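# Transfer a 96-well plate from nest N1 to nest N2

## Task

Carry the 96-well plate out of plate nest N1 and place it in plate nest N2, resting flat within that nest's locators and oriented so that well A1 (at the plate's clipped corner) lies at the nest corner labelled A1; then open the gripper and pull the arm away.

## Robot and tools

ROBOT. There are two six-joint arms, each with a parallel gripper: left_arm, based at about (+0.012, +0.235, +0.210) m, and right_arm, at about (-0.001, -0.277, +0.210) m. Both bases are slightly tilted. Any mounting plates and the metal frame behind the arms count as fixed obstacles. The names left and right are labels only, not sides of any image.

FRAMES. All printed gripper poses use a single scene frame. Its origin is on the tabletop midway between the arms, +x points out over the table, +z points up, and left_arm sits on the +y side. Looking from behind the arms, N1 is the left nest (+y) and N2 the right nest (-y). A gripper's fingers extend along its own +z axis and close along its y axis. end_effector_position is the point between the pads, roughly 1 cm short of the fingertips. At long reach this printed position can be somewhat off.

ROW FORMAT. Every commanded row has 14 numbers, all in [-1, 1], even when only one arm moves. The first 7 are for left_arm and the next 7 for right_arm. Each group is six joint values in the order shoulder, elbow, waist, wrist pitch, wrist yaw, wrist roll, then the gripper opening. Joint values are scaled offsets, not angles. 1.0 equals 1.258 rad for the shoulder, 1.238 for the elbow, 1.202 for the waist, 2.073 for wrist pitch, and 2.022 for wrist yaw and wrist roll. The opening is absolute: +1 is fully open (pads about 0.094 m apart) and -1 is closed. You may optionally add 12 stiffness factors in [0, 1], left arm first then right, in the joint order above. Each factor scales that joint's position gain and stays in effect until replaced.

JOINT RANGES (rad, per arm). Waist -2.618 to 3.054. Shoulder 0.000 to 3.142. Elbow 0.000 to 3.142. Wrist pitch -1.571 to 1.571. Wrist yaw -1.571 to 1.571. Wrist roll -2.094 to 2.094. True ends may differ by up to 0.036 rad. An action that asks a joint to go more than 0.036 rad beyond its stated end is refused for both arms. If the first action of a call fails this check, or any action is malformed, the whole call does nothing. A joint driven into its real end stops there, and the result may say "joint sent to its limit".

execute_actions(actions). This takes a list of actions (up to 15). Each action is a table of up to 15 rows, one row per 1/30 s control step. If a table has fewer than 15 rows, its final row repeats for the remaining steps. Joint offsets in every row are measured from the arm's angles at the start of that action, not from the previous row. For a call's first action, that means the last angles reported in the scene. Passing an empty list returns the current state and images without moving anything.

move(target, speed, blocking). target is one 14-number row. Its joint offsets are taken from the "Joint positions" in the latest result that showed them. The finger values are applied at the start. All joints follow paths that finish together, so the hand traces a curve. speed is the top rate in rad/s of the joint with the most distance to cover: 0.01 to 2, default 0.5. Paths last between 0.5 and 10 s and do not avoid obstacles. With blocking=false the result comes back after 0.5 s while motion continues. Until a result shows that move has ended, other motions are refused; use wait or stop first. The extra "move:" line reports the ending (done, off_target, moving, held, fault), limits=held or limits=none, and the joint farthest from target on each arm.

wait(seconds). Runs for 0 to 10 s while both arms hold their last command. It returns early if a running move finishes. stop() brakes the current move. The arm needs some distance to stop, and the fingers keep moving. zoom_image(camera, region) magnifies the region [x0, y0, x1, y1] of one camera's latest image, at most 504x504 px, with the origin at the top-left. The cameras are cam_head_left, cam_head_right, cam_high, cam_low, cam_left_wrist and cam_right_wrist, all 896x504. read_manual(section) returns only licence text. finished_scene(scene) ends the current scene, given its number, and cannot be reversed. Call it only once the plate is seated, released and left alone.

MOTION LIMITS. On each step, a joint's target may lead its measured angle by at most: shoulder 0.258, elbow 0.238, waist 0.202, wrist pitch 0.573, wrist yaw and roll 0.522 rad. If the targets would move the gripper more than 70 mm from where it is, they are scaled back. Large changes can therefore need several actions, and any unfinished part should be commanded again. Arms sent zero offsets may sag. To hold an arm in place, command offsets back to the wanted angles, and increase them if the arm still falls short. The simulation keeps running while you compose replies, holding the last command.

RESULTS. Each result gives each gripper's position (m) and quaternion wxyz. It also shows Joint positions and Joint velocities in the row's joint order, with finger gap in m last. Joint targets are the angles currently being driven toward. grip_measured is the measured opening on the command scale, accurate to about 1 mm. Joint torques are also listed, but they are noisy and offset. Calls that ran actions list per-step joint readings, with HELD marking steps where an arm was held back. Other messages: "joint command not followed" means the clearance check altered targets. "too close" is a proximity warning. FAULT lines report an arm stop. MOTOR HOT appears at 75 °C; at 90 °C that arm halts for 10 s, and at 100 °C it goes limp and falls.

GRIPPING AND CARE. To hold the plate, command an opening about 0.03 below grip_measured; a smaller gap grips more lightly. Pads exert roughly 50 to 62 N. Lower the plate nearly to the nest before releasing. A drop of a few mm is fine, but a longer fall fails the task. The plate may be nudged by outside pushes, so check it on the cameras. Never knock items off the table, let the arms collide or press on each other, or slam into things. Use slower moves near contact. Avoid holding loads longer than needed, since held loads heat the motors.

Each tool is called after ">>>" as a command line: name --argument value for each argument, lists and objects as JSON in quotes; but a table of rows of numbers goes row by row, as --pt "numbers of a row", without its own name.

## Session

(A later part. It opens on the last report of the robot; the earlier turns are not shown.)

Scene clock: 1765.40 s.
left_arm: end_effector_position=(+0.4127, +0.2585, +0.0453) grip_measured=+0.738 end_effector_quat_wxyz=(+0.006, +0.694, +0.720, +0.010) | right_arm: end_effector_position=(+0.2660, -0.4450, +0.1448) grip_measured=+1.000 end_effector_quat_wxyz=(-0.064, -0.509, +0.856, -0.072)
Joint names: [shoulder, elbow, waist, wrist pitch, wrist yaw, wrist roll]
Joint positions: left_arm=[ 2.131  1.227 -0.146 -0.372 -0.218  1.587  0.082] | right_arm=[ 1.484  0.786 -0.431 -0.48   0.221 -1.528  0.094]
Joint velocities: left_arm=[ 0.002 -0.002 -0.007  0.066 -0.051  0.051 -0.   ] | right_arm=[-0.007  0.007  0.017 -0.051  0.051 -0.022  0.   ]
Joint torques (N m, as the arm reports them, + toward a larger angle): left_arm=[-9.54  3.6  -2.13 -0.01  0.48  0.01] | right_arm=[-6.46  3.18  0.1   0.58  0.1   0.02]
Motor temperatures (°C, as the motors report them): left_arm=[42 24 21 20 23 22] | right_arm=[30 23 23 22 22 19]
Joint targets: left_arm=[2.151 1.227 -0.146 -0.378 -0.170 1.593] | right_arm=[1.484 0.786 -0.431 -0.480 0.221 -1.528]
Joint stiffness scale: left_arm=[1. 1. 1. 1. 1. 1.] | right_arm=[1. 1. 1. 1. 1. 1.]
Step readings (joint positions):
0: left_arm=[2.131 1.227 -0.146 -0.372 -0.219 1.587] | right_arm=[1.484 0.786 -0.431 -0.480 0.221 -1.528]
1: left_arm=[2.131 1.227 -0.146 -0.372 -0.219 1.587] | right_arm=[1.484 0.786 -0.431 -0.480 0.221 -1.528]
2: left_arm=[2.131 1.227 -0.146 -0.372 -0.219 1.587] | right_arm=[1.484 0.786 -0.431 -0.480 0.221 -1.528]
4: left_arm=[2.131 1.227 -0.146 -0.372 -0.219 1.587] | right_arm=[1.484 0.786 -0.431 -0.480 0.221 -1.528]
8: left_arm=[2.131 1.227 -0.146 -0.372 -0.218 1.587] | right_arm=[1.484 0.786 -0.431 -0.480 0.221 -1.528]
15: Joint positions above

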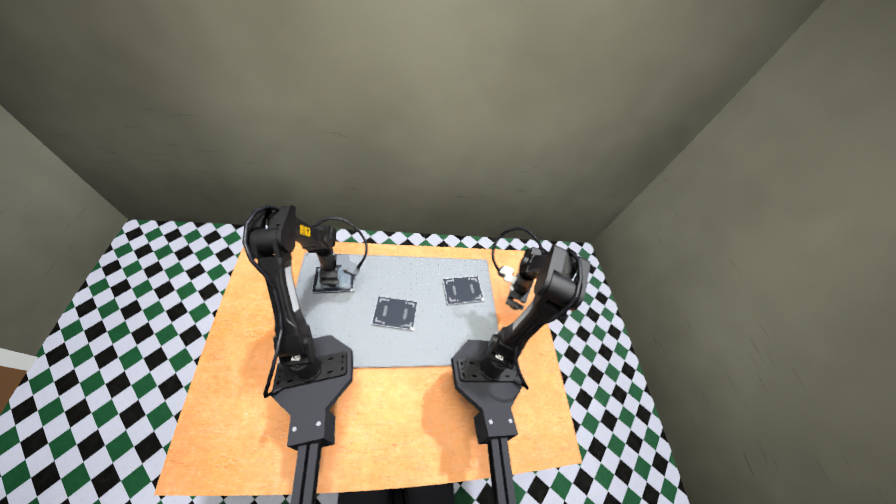

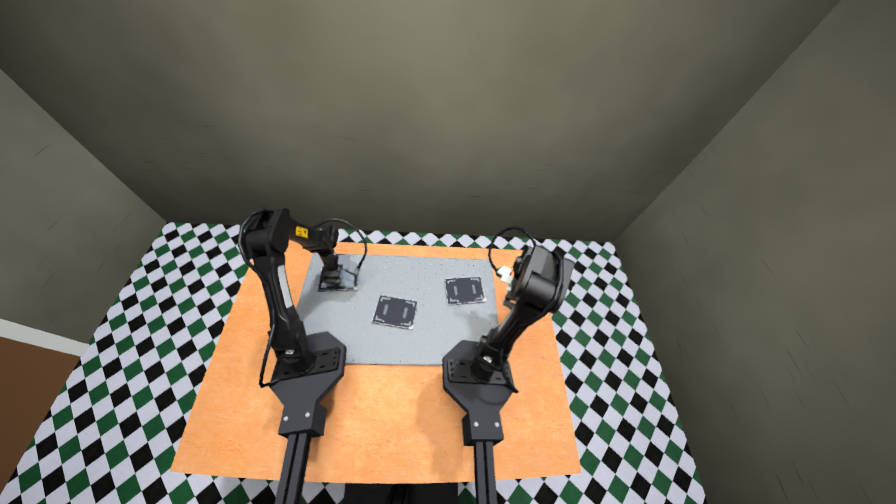

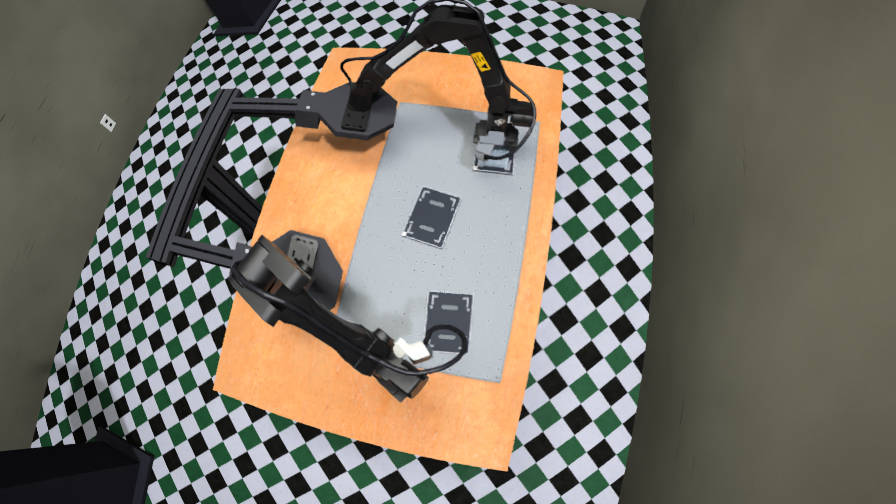

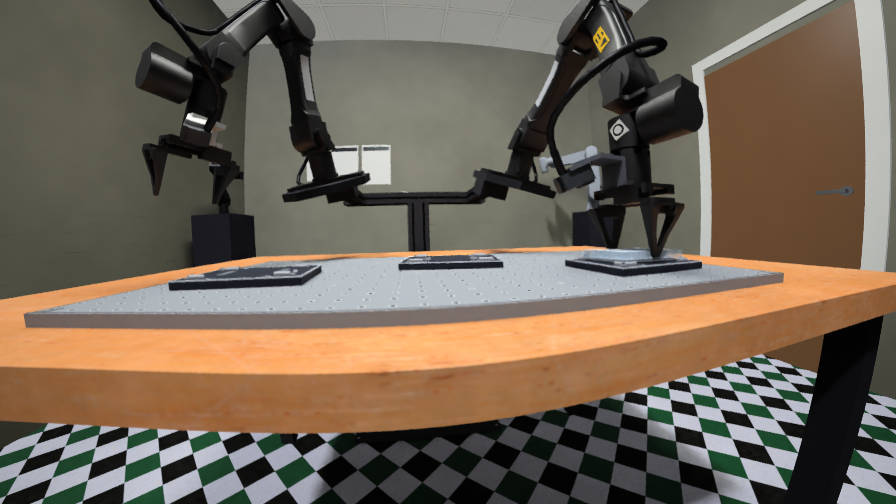

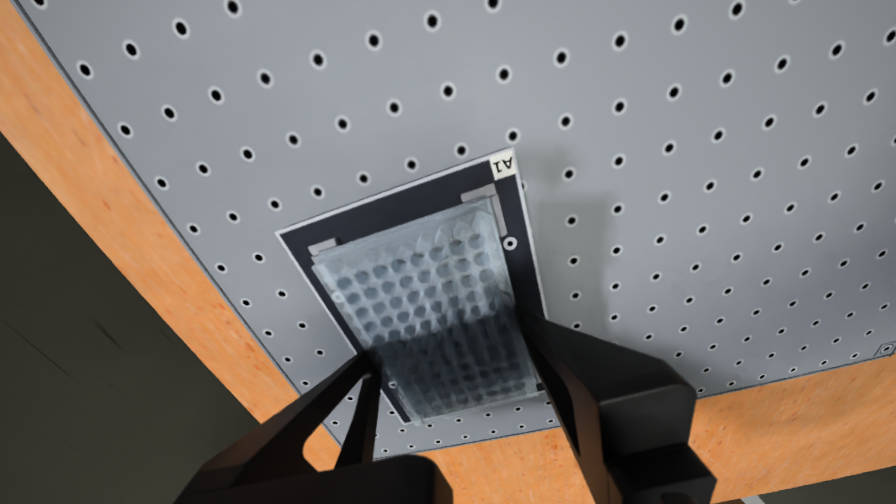

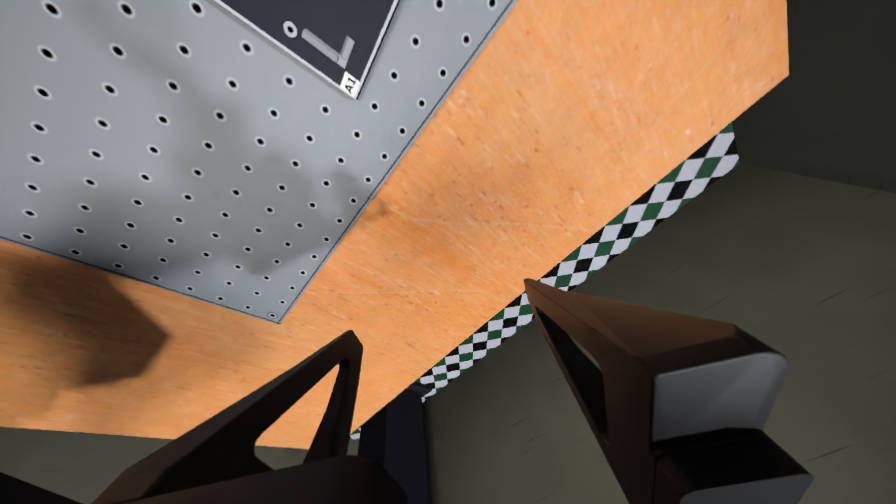

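>>> execute_actions --actions '[[[0.014,0,0,-0.003,0.020,0.002,0.705,0,0,0,0,0,0,1],[0.012,0,0,-0.003,0.017,0.002,0.705,0,0,0,0,0,0,1],[0.011,0,0,-0.003,0.014,0.002,0.71,0,0,0,0,0,0,1],[0.010,0,0,-0.003,0.011,0.002,0.715,0,0,0,0,0,0,1],[0.010,0,0,-0.003,0.010,0.002,0.72,0,0,0,0,0,0,1],[0.010,0,0,-0.003,0.010,0.002,0.724,0,0,0,0,0,0,1],[0.010,0,0,-0.003,0.010,0.002,0.728,0,0,0,0,0,0,1],[0.010,0,0,-0.003,0.010,0.002,0.732,0,0,0,0,0,0,1],[0.010,0,0,-0.003,0.010,0.002,0.736,0,0,0,0,0,0,1],[0.010,0,0,-0.003,0.010,0.002,0.740,0,0,0,0,0,0,1],[0.010,0,0,-0.003,0.010,0.002,0.744,0,0,0,0,0,0,1],[0.010,0,0,-0.003,0.010,0.002,0.748,0,0,0,0,0,0,1],[0.010,0,0,-0.003,0.010,0.002,0.752,0,0,0,0,0,0,1],[0.010,0,0,-0.003,0.010,0.002,0.756,0,0,0,0,0,0,1],[0.010,0,0,-0.003,0.010,0.002,0.76,0,0,0,0,0,0,1]]]'

>>> zoom_image --camera "cam_low" --region '[560, 235, 720, 285]'

Scene clock: 1803.10 s.
left_arm: end_effector_position=(+0.4127, +0.2586, +0.0453) grip_measured=+0.763 end_effector_quat_wxyz=(+0.006, +0.694, +0.720, +0.010) | right_arm: end_effector_position=(+0.2660, -0.4450, +0.1448) grip_measured=+1.000 end_effector_quat_wxyz=(-0.064, -0.509, +0.856, -0.072)
Joint names: [shoulder, elbow, waist, wrist pitch, wrist yaw, wrist roll]
Joint positions: left_arm=[ 2.131  1.227 -0.146 -0.372 -0.218  1.587  0.083] | right_arm=[ 1.484  0.786 -0.431 -0.48   0.221 -1.528  0.094]
Joint velocities: left_arm=[ 0.012  0.002  0.002  0.022  0.022 -0.051  0.003] | right_arm=[-0.017  0.002 -0.012  0.051  0.051  0.022  0.   ]
Joint torques (N m, as the arm reports them, + toward a larger angle): left_arm=[-10.18   3.55  -2.12  -0.02   0.19  -0.01] | right_arm=[-6.51  3.17  0.06  0.59  0.11  0.01]
Motor temperatures (°C, as the motors report them): left_arm=[43 24 21 20 23 22] | right_arm=[30 23 23 22 22 19]
Joint targets: left_arm=[2.143 1.227 -0.146 -0.378 -0.198 1.591] | right_arm=[1.484 0.786 -0.431 -0.480 0.221 -1.528]
Joint stiffness scale: left_arm=[1. 1. 1. 1. 1. 1.] | right_arm=[1. 1. 1. 1. 1. 1.]
Step readings (joint positions):
0: left_arm=[2.131 1.227 -0.146 -0.372 -0.218 1.587] | right_arm=[1.484 0.786 -0.431 -0.480 0.221 -1.528]
1: left_arm=[2.131 1.227 -0.146 -0.372 -0.218 1.587] | right_arm=[1.484 0.786 -0.431 -0.480 0.221 -1.528]
2: left_arm=[2.131 1.227 -0.146 -0.372 -0.218 1.587] | right_arm=[1.484 0.786 -0.431 -0.480 0.221 -1.528]
4: left_arm=[2.131 1.227 -0.146 -0.372 -0.218 1.587] | right_arm=[1.484 0.786 -0.431 -0.480 0.221 -1.528]
8: left_arm=[2.131 1.227 -0.146 -0.372 -0.218 1.587] | right_arm=[1.484 0.786 -0.431 -0.480 0.221 -1.528]
15: Joint positions above

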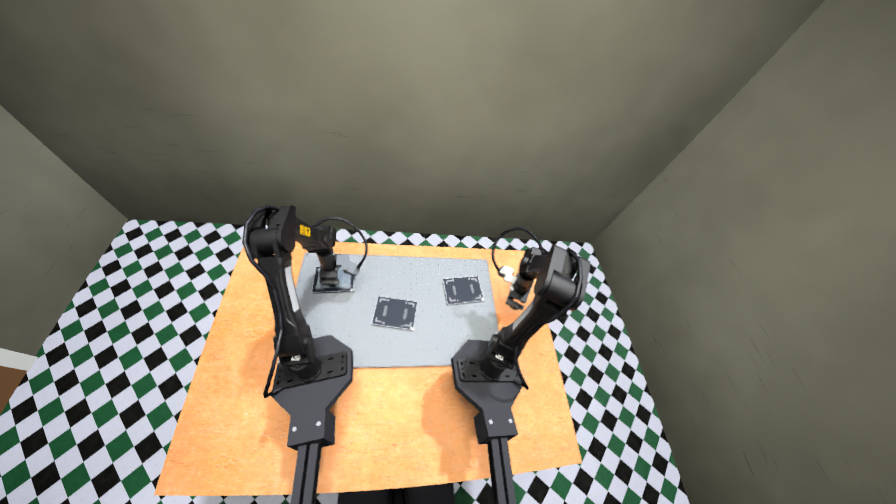

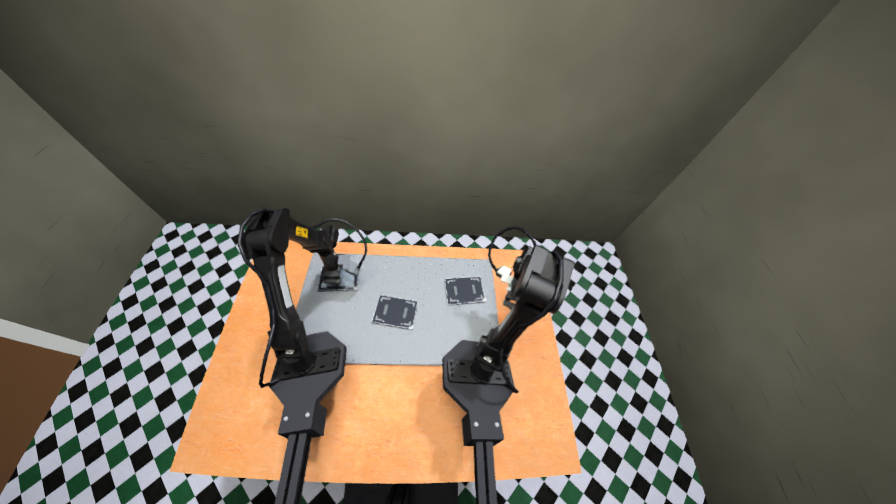

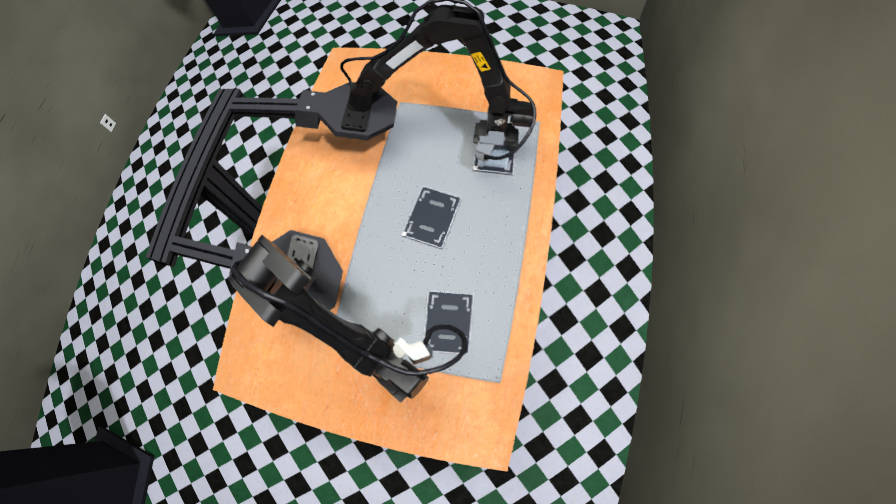

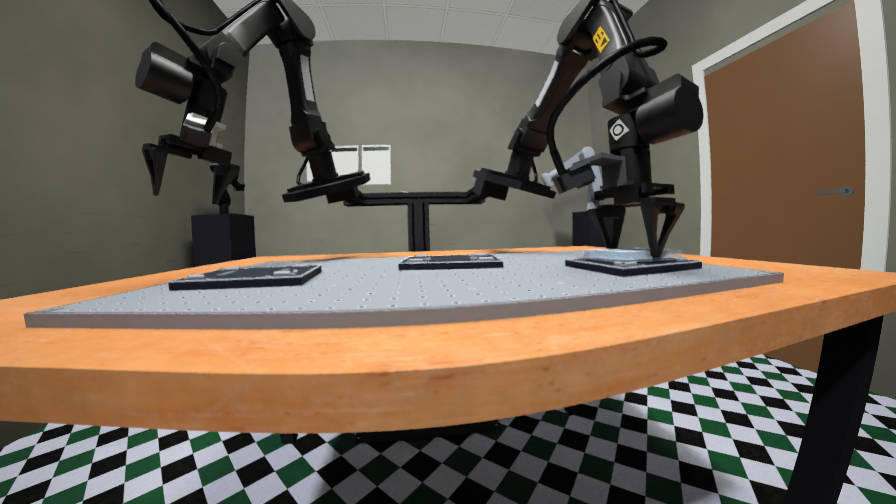

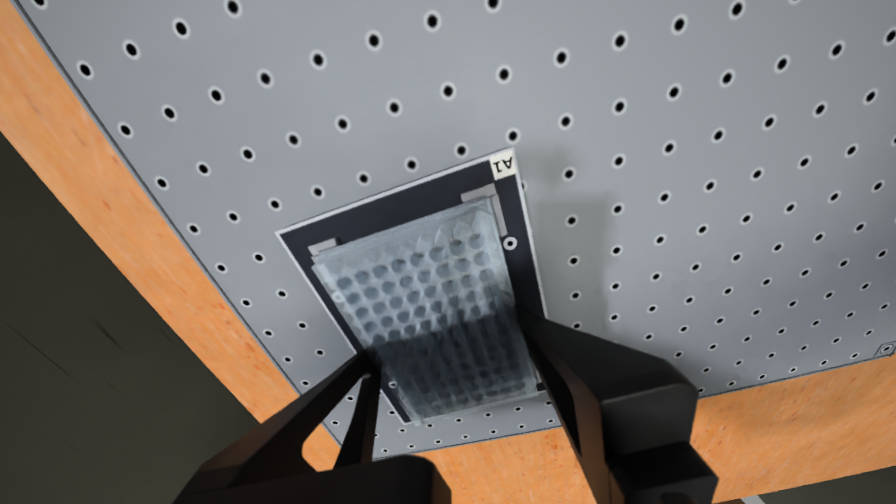

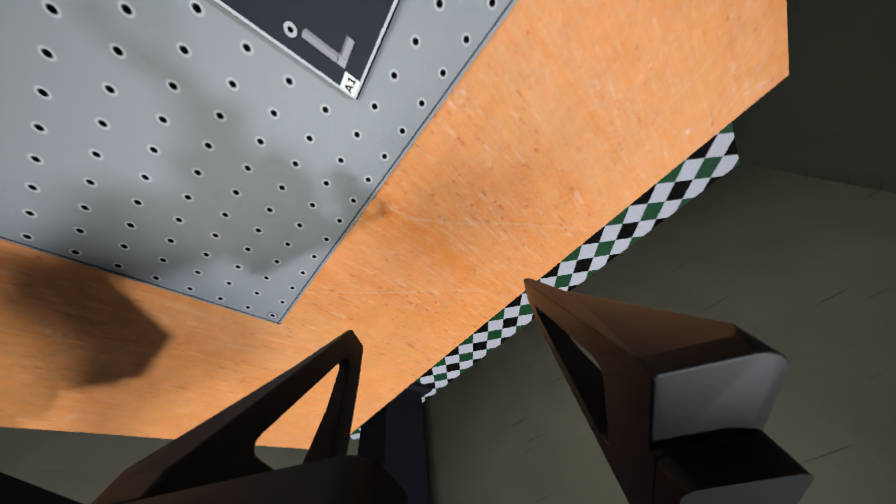

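Region (560, 235, 720, 285) of cam_low's 896x504 image, scaled by 3.150, with more detail than that image has; it fills the top 158 rows of this view, and the rest is white.

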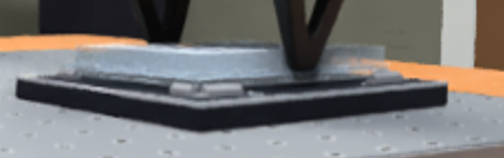

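Continue opening fully, then inspect.

>>> execute_actions --actions '[[[0.008,0,0,-0.003,0.010,0.002,0.78,0,0,0,0,0,0,1],[0.008,0,0,-0.003,0.010,0.002,0.80,0,0,0,0,0,0,1],[0.008,0,0,-0.003,0.010,0.002,0.83,0,0,0,0,0,0,1],[0.008,0,0,-0.003,0.010,0.002,0.86,0,0,0,0,0,0,1],[0.008,0,0,-0.003,0.010,0.002,0.89,0,0,0,0,0,0,1],[0.008,0,0,-0.003,0.010,0.002,0.92,0,0,0,0,0,0,1],[0.008,0,0,-0.003,0.010,0.002,0.95,0,0,0,0,0,0,1],[0.008,0,0,-0.003,0.010,0.002,0.98,0,0,0,0,0,0,1],[0.008,0,0,-0.003,0.010,0.002,1,0,0,0,0,0,0,1]]]'

>>> zoom_image --camera "cam_low" --region '[605, 252, 645, 272]'

>>> zoom_image --camera "cam_low" --region '[650, 243, 710, 273]'

Scene clock: 1810.90 s.
left_arm: end_effector_position=(+0.4132, +0.2584, +0.0448) grip_measured=+1.000 end_effector_quat_wxyz=(+0.007, +0.694, +0.720, +0.011) | right_arm: end_effector_position=(+0.2660, -0.4450, +0.1448) grip_measured=+1.000 end_effector_quat_wxyz=(-0.064, -0.509, +0.856, -0.072)
Joint names: [shoulder, elbow, waist, wrist pitch, wrist yaw, wrist roll]
Joint positions: left_arm=[ 2.132  1.227 -0.146 -0.368 -0.218  1.587  0.094] | right_arm=[ 1.484  0.786 -0.431 -0.48   0.221 -1.528  0.094]
Joint velocities: left_arm=[-0.012 -0.007 -0.002 -0.007  0.037 -0.007  0.   ] | right_arm=[-0.007  0.017 -0.007 -0.007  0.037 -0.007  0.   ]
Joint torques (N m, as the arm reports them, + toward a larger angle): left_arm=[-10.46   3.57  -2.19  -0.05   0.19   0.  ] | right_arm=[-6.47  3.21  0.08  0.59  0.11  0.01]
Motor temperatures (°C, as the motors report them): left_arm=[44 24 21 20 23 22] | right_arm=[30 23 23 22 22 19]
Joint targets: left_arm=[2.141 1.227 -0.146 -0.378 -0.198 1.590] | right_arm=[1.484 0.786 -0.431 -0.480 0.221 -1.528]
Joint stiffness scale: left_arm=[1. 1. 1. 1. 1. 1.] | right_arm=[1. 1. 1. 1. 1. 1.]
Step readings (joint positions):
0: left_arm=[2.131 1.227 -0.146 -0.372 -0.218 1.587] | right_arm=[1.484 0.786 -0.431 -0.480 0.221 -1.528]
1: left_arm=[2.131 1.227 -0.146 -0.372 -0.218 1.587] | right_arm=[1.484 0.786 -0.431 -0.480 0.221 -1.528]
2: left_arm=[2.131 1.227 -0.146 -0.370 -0.218 1.587] | right_arm=[1.484 0.786 -0.431 -0.480 0.221 -1.528]
4: left_arm=[2.131 1.227 -0.146 -0.368 -0.218 1.587] | right_arm=[1.484 0.786 -0.431 -0.480 0.221 -1.528]
8: left_arm=[2.132 1.227 -0.146 -0.368 -0.218 1.587] | right_arm=[1.484 0.786 -0.431 -0.480 0.221 -1.528]
15: Joint positions above

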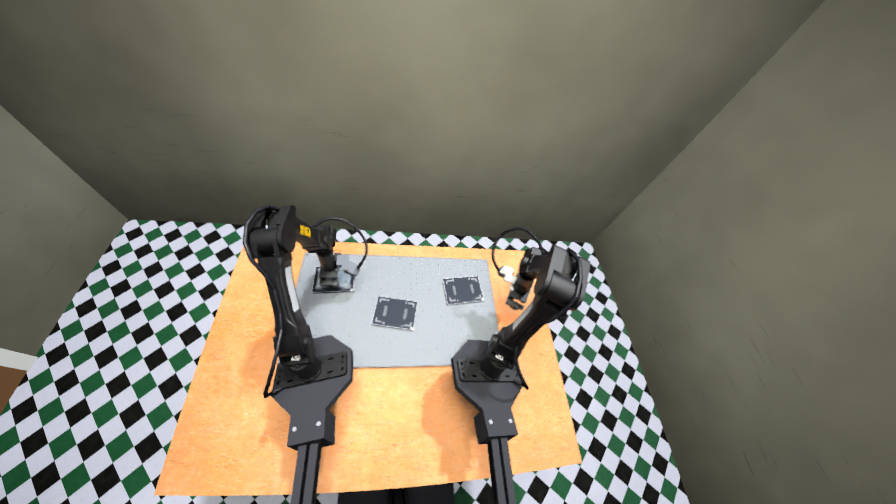

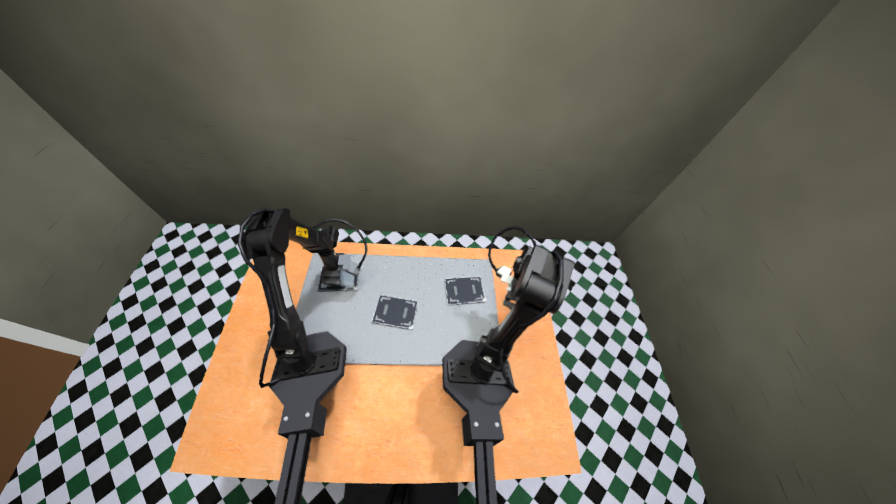

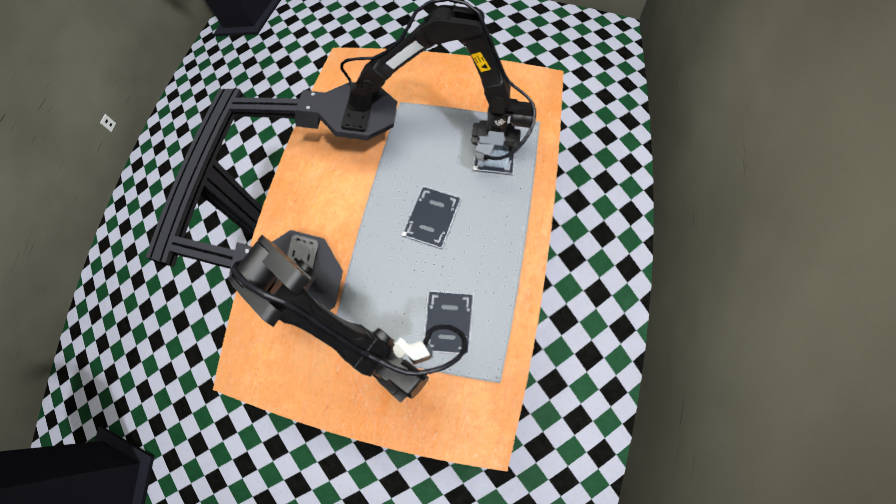

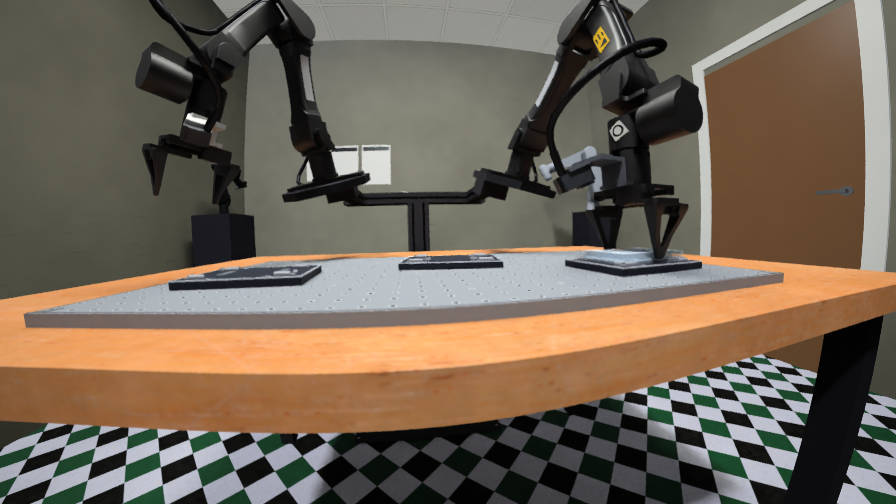

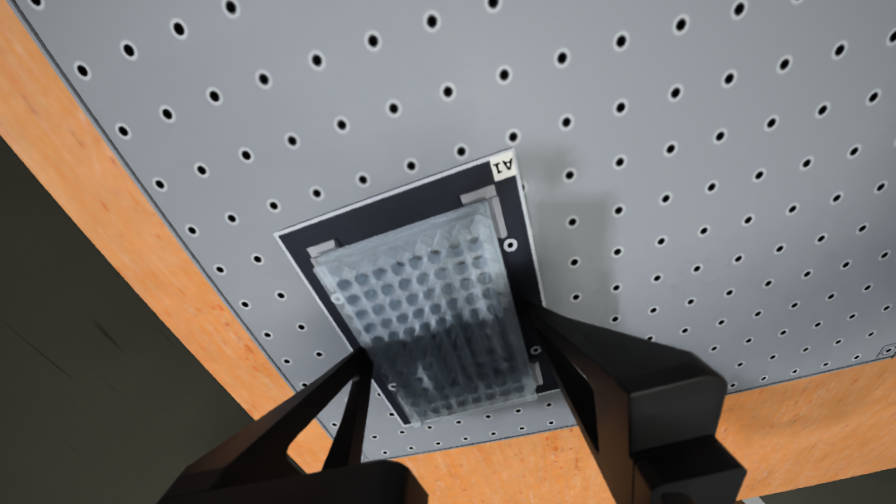

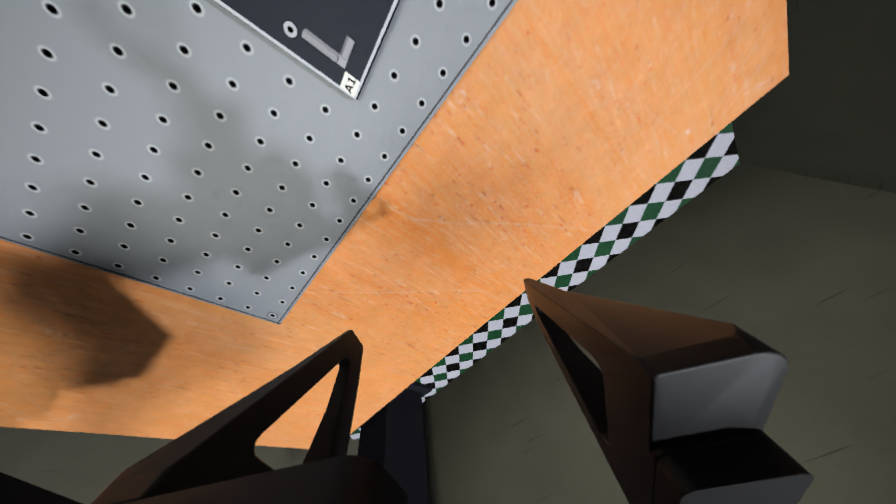

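Region (605, 252, 645, 272) of cam_low's 896x504 image, scaled by 12.600, with more detail than that image has.

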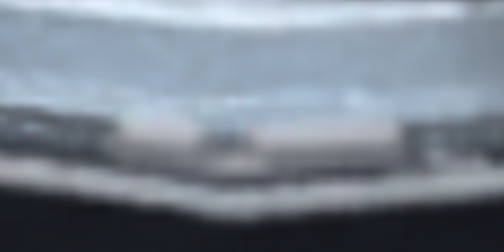

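Region (650, 243, 710, 273) of cam_low's 896x504 image, scaled by 8.400, with more detail than that image has.

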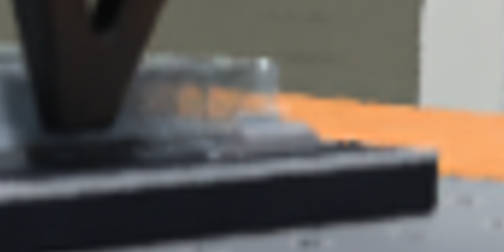

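>>> execute_actions --actions '[[[-0.010,0,0,-0.008,0.010,0.002,1,0,0,0,0,0,0,1],[-0.018,0,0,-0.011,0.010,0.002,1,0,0,0,0,0,0,1],[-0.024,0,0,-0.014,0.010,0.002,1,0,0,0,0,0,0,1],[-0.028,0,0,-0.016,0.010,0.002,1,0,0,0,0,0,0,1],[-0.031,0,0,-0.018,0.010,0.002,1,0,0,0,0,0,0,1],[-0.034,0,0,-0.020,0.010,0.002,1,0,0,0,0,0,0,1],[-0.037,0,0,-0.022,0.010,0.002,1,0,0,0,0,0,0,1],[-0.040,0,0,-0.024,0.010,0.002,1,0,0,0,0,0,0,1],[-0.043,0,0,-0.026,0.010,0.002,1,0,0,0,0,0,0,1],[-0.046,0,0,-0.028,0.010,0.002,1,0,0,0,0,0,0,1],[-0.049,0,0,-0.030,0.010,0.002,1,0,0,0,0,0,0,1],[-0.052,0,0,-0.032,0.010,0.002,1,0,0,0,0,0,0,1],[-0.055,0,0,-0.034,0.010,0.002,1,0,0,0,0,0,0,1],[-0.058,0,0,-0.036,0.010,0.002,1,0,0,0,0,0,0,1],[-0.060,0,0,-0.037,0.010,0.002,1,0,0,0,0,0,0,1]]]'

Scene clock: 1827.23 s.
left_arm: end_effector_position=(+0.4152, +0.2619, +0.0605) grip_measured=+1.000 end_effector_quat_wxyz=(+0.009, +0.694, +0.720, +0.013) | right_arm: end_effector_position=(+0.2660, -0.4450, +0.1448) grip_measured=+1.000 end_effector_quat_wxyz=(-0.064, -0.509, +0.856, -0.072)
Joint names: [shoulder, elbow, waist, wrist pitch, wrist yaw, wrist roll]
Joint positions: left_arm=[ 2.086  1.227 -0.146 -0.409 -0.218  1.587  0.094] | right_arm=[ 1.484  0.786 -0.431 -0.48   0.221 -1.528  0.094]
Joint velocities: left_arm=[-0.076  0.012 -0.012 -0.11   0.007  0.007  0.   ] | right_arm=[-0.012 -0.012  0.027 -0.022  0.051 -0.051  0.   ]
Joint torques (N m, as the arm reports them, + toward a larger angle): left_arm=[-13.08   3.78  -2.08  -0.11   0.19   0.  ] | right_arm=[-6.5   3.21  0.1   0.58  0.11  0.02]
Motor temperatures (°C, as the motors report them): left_arm=[44 24 21 20 23 22] | right_arm=[30 23 23 22 22 19]
Joint targets: left_arm=[2.057 1.227 -0.146 -0.445 -0.198 1.591] | right_arm=[1.484 0.786 -0.431 -0.480 0.221 -1.528]
Joint stiffness scale: left_arm=[1. 1. 1. 1. 1. 1.] | right_arm=[1. 1. 1. 1. 1. 1.]
Step readings (joint positions):
0: left_arm=[2.132 1.227 -0.146 -0.368 -0.218 1.587] | right_arm=[1.484 0.786 -0.431 -0.480 0.221 -1.528]
1: left_arm=[2.132 1.227 -0.146 -0.368 -0.218 1.587] | right_arm=[1.484 0.786 -0.431 -0.480 0.221 -1.528]
2: left_arm=[2.132 1.227 -0.146 -0.368 -0.218 1.587] | right_arm=[1.484 0.786 -0.431 -0.480 0.221 -1.528]
4: left_arm=[2.131 1.227 -0.146 -0.371 -0.218 1.587] | right_arm=[1.484 0.786 -0.431 -0.480 0.221 -1.528]
8: left_arm=[2.118 1.227 -0.146 -0.386 -0.218 1.587] | right_arm=[1.484 0.786 -0.431 -0.480 0.221 -1.528]
15: Joint positions above

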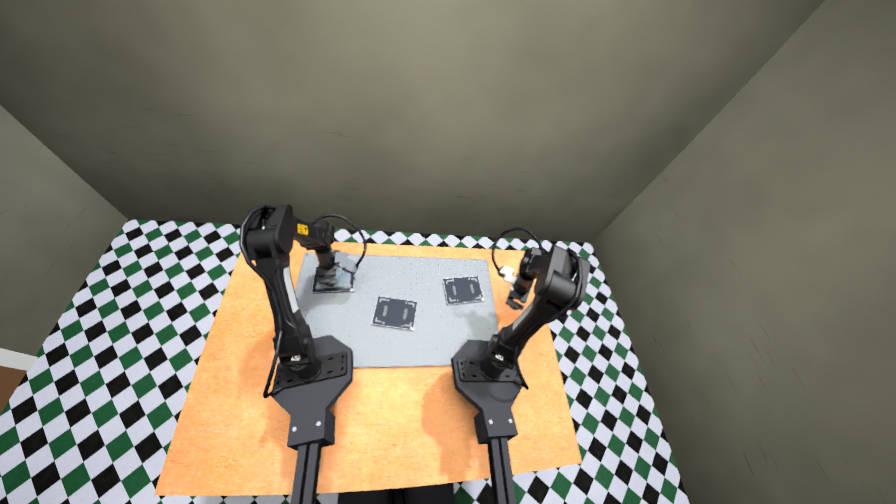

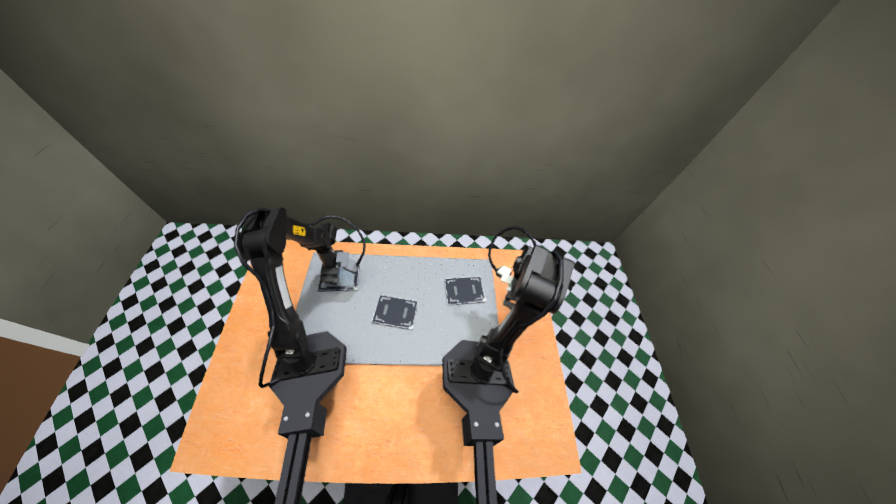

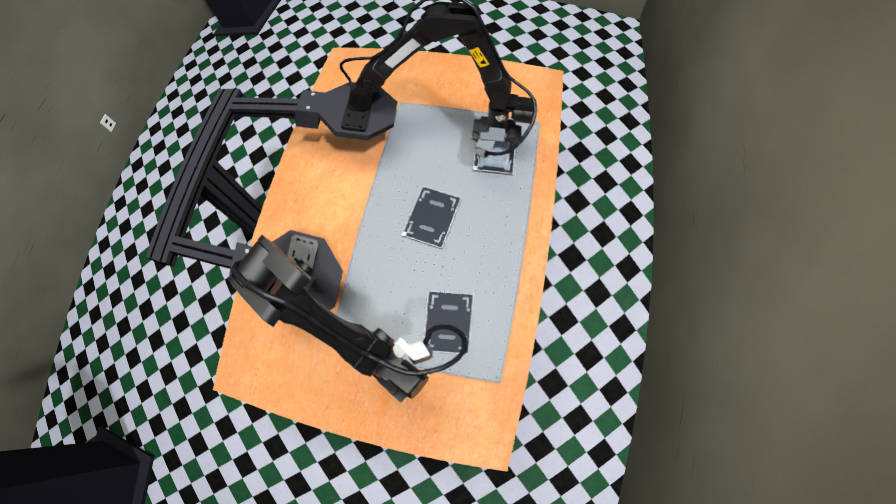

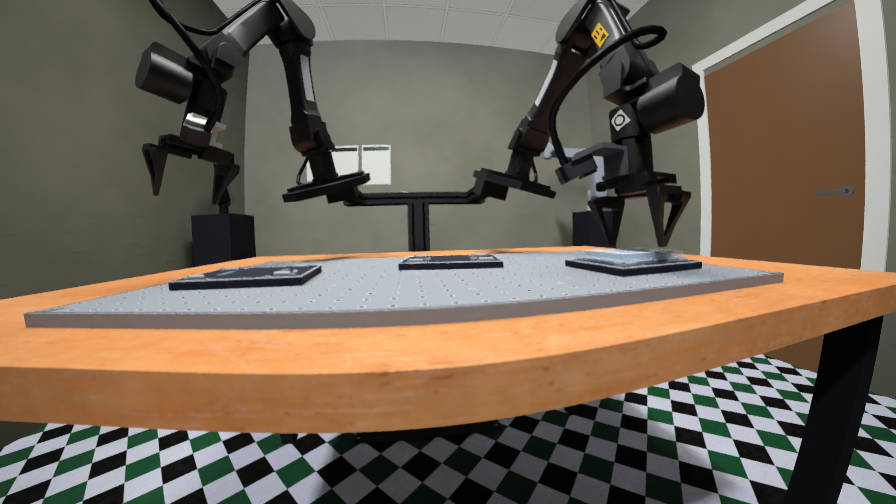

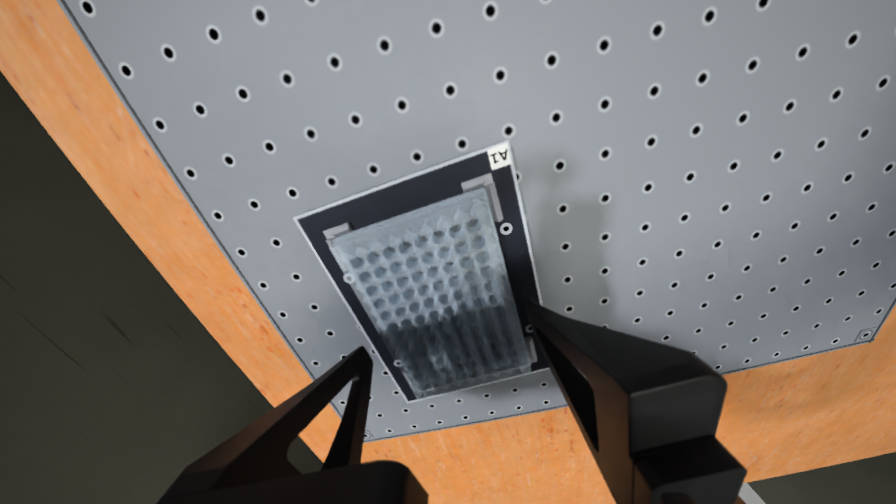

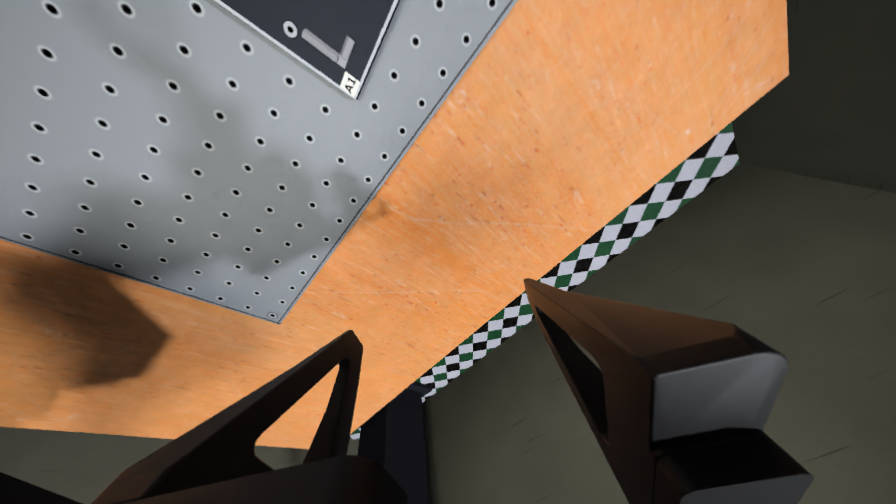

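Fingers clear. Move up and away.

>>> move --target '[-0.32,0,0,-0.12,0.01,0,1,0,0,0,0,0,0,1]' --speed 0.5

>>> zoom_image --camera "cam_low" --region '[560, 235, 720, 285]'

>>> zoom_image --camera "cam_high" --region '[460, 110, 550, 190]'

Scene clock: 1832.63 s.
left_arm: end_effector_position=(+0.4306, +0.2916, +0.1940) grip_measured=+1.000 end_effector_quat_wxyz=(+0.063, +0.678, +0.729, +0.070) | right_arm: end_effector_position=(+0.2660, -0.4450, +0.1448) grip_measured=+1.000 end_effector_quat_wxyz=(-0.064, -0.509, +0.856, -0.072)
Joint names: [shoulder, elbow, waist, wrist pitch, wrist yaw, wrist roll]
Joint positions: left_arm=[ 1.695  1.227 -0.146 -0.638 -0.218  1.587  0.094] | right_arm=[ 1.484  0.786 -0.431 -0.48   0.221 -1.528  0.094]
Joint velocities: left_arm=[-0.002 -0.002 -0.012 -0.095  0.051 -0.037  0.   ] | right_arm=[ 0.002 -0.002  0.007 -0.051 -0.007  0.051  0.   ]
Joint torques (N m, as the arm reports them, + toward a larger angle): left_arm=[-10.74   5.34  -1.63   0.18   0.19  -0.04] | right_arm=[-6.5   3.18  0.11  0.58  0.11  0.01]
Motor temperatures (°C, as the motors report them): left_arm=[46 24 21 20 23 22] | right_arm=[30 23 23 22 22 19]
Joint targets: left_arm=[1.683 1.227 -0.146 -0.658 -0.198 1.587] | right_arm=[1.484 0.786 -0.431 -0.480 0.221 -1.528]
Joint stiffness scale: left_arm=[1. 1. 1. 1. 1. 1.] | right_arm=[1. 1. 1. 1. 1. 1.]
move: done; limits=none; left_arm: farthest joint: the wrist pitch, 0.020 radians from its target (0.233 radians at the start); right_arm: farthest joint: the waist, 0.000 radians from its target (0.000 radians at the start)

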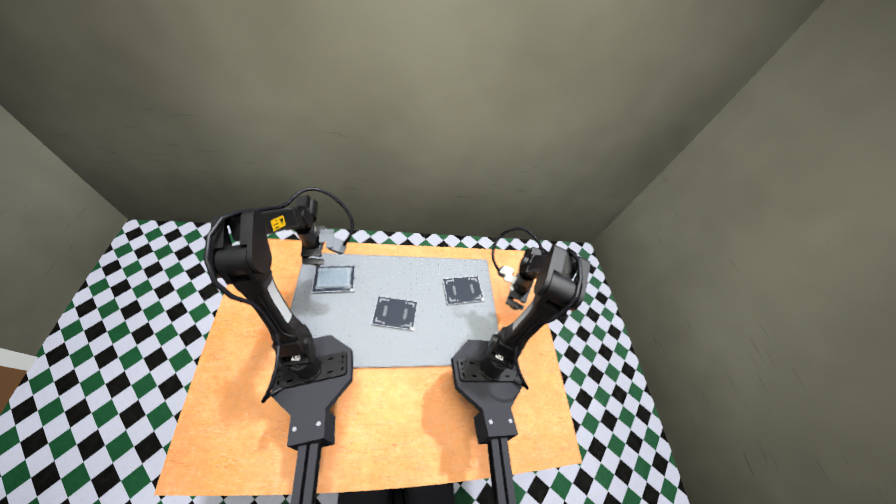

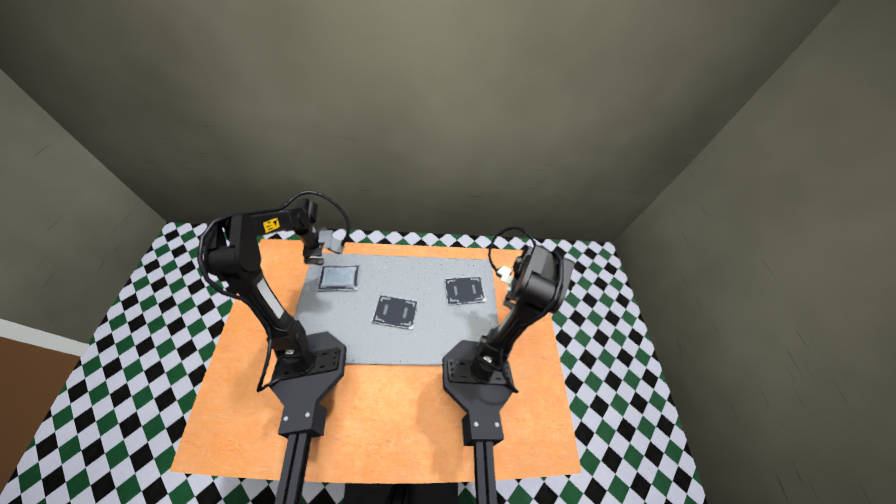

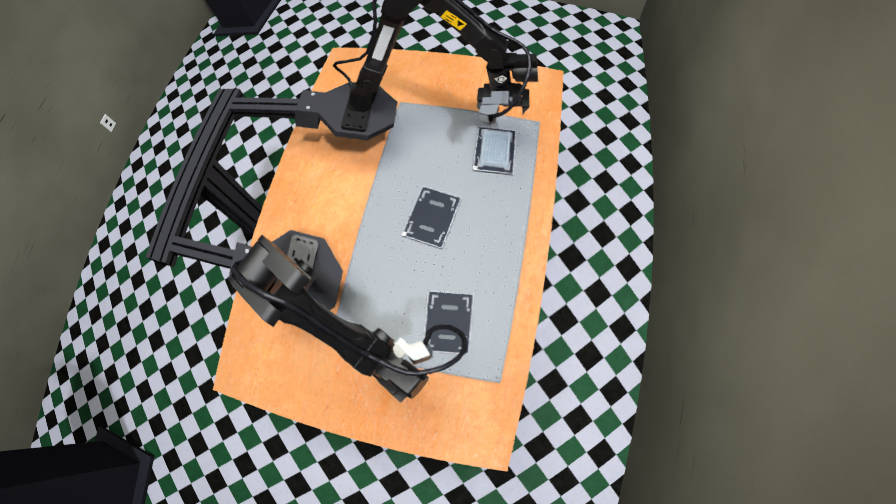

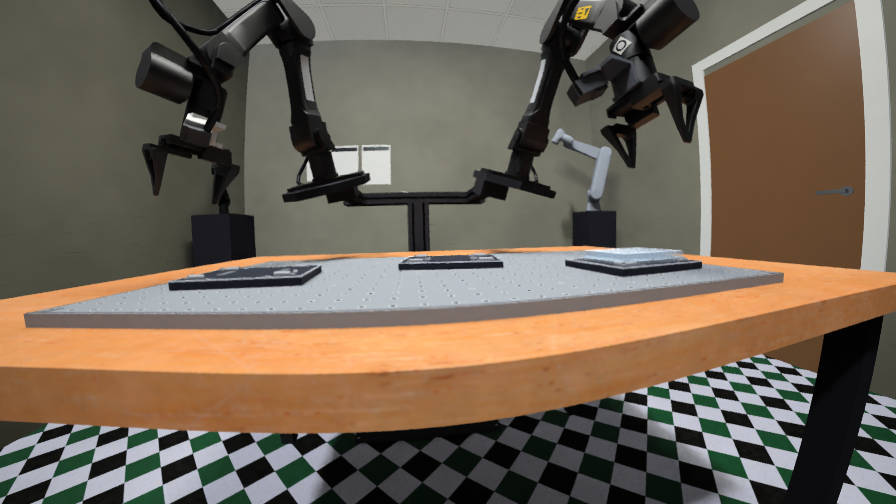

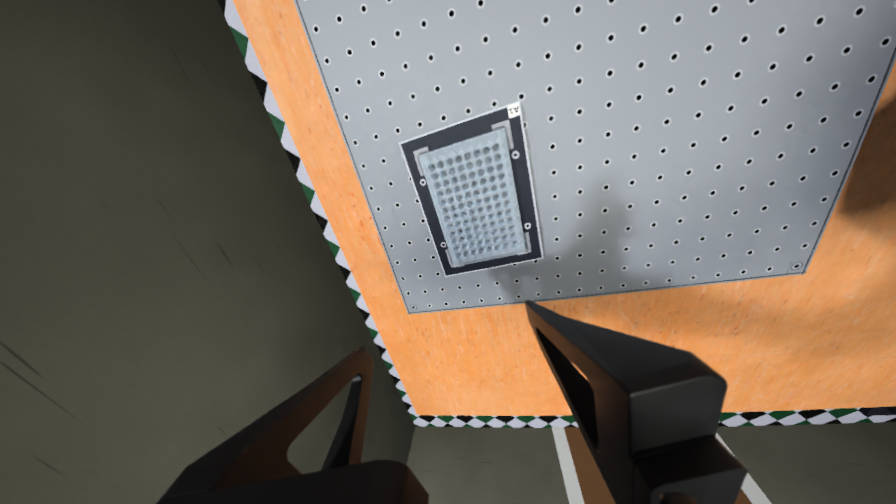

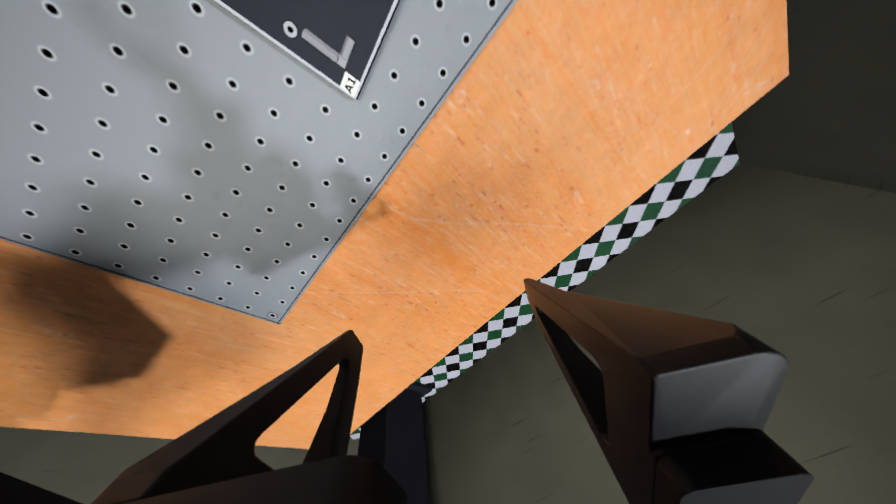

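Region (560, 235, 720, 285) of cam_low's 896x504 image, scaled by 3.150, with more detail than that image has; it fills the top 158 rows of this view, and the rest is white.

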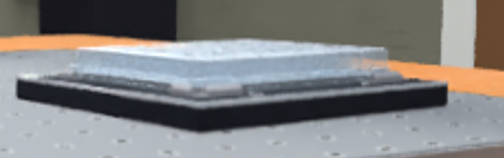

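Region (460, 110, 550, 190) of cam_high's 896x504 image, scaled by 5.600, with more detail than that image has.

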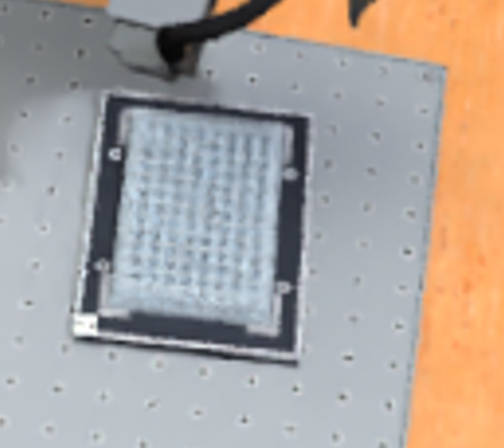

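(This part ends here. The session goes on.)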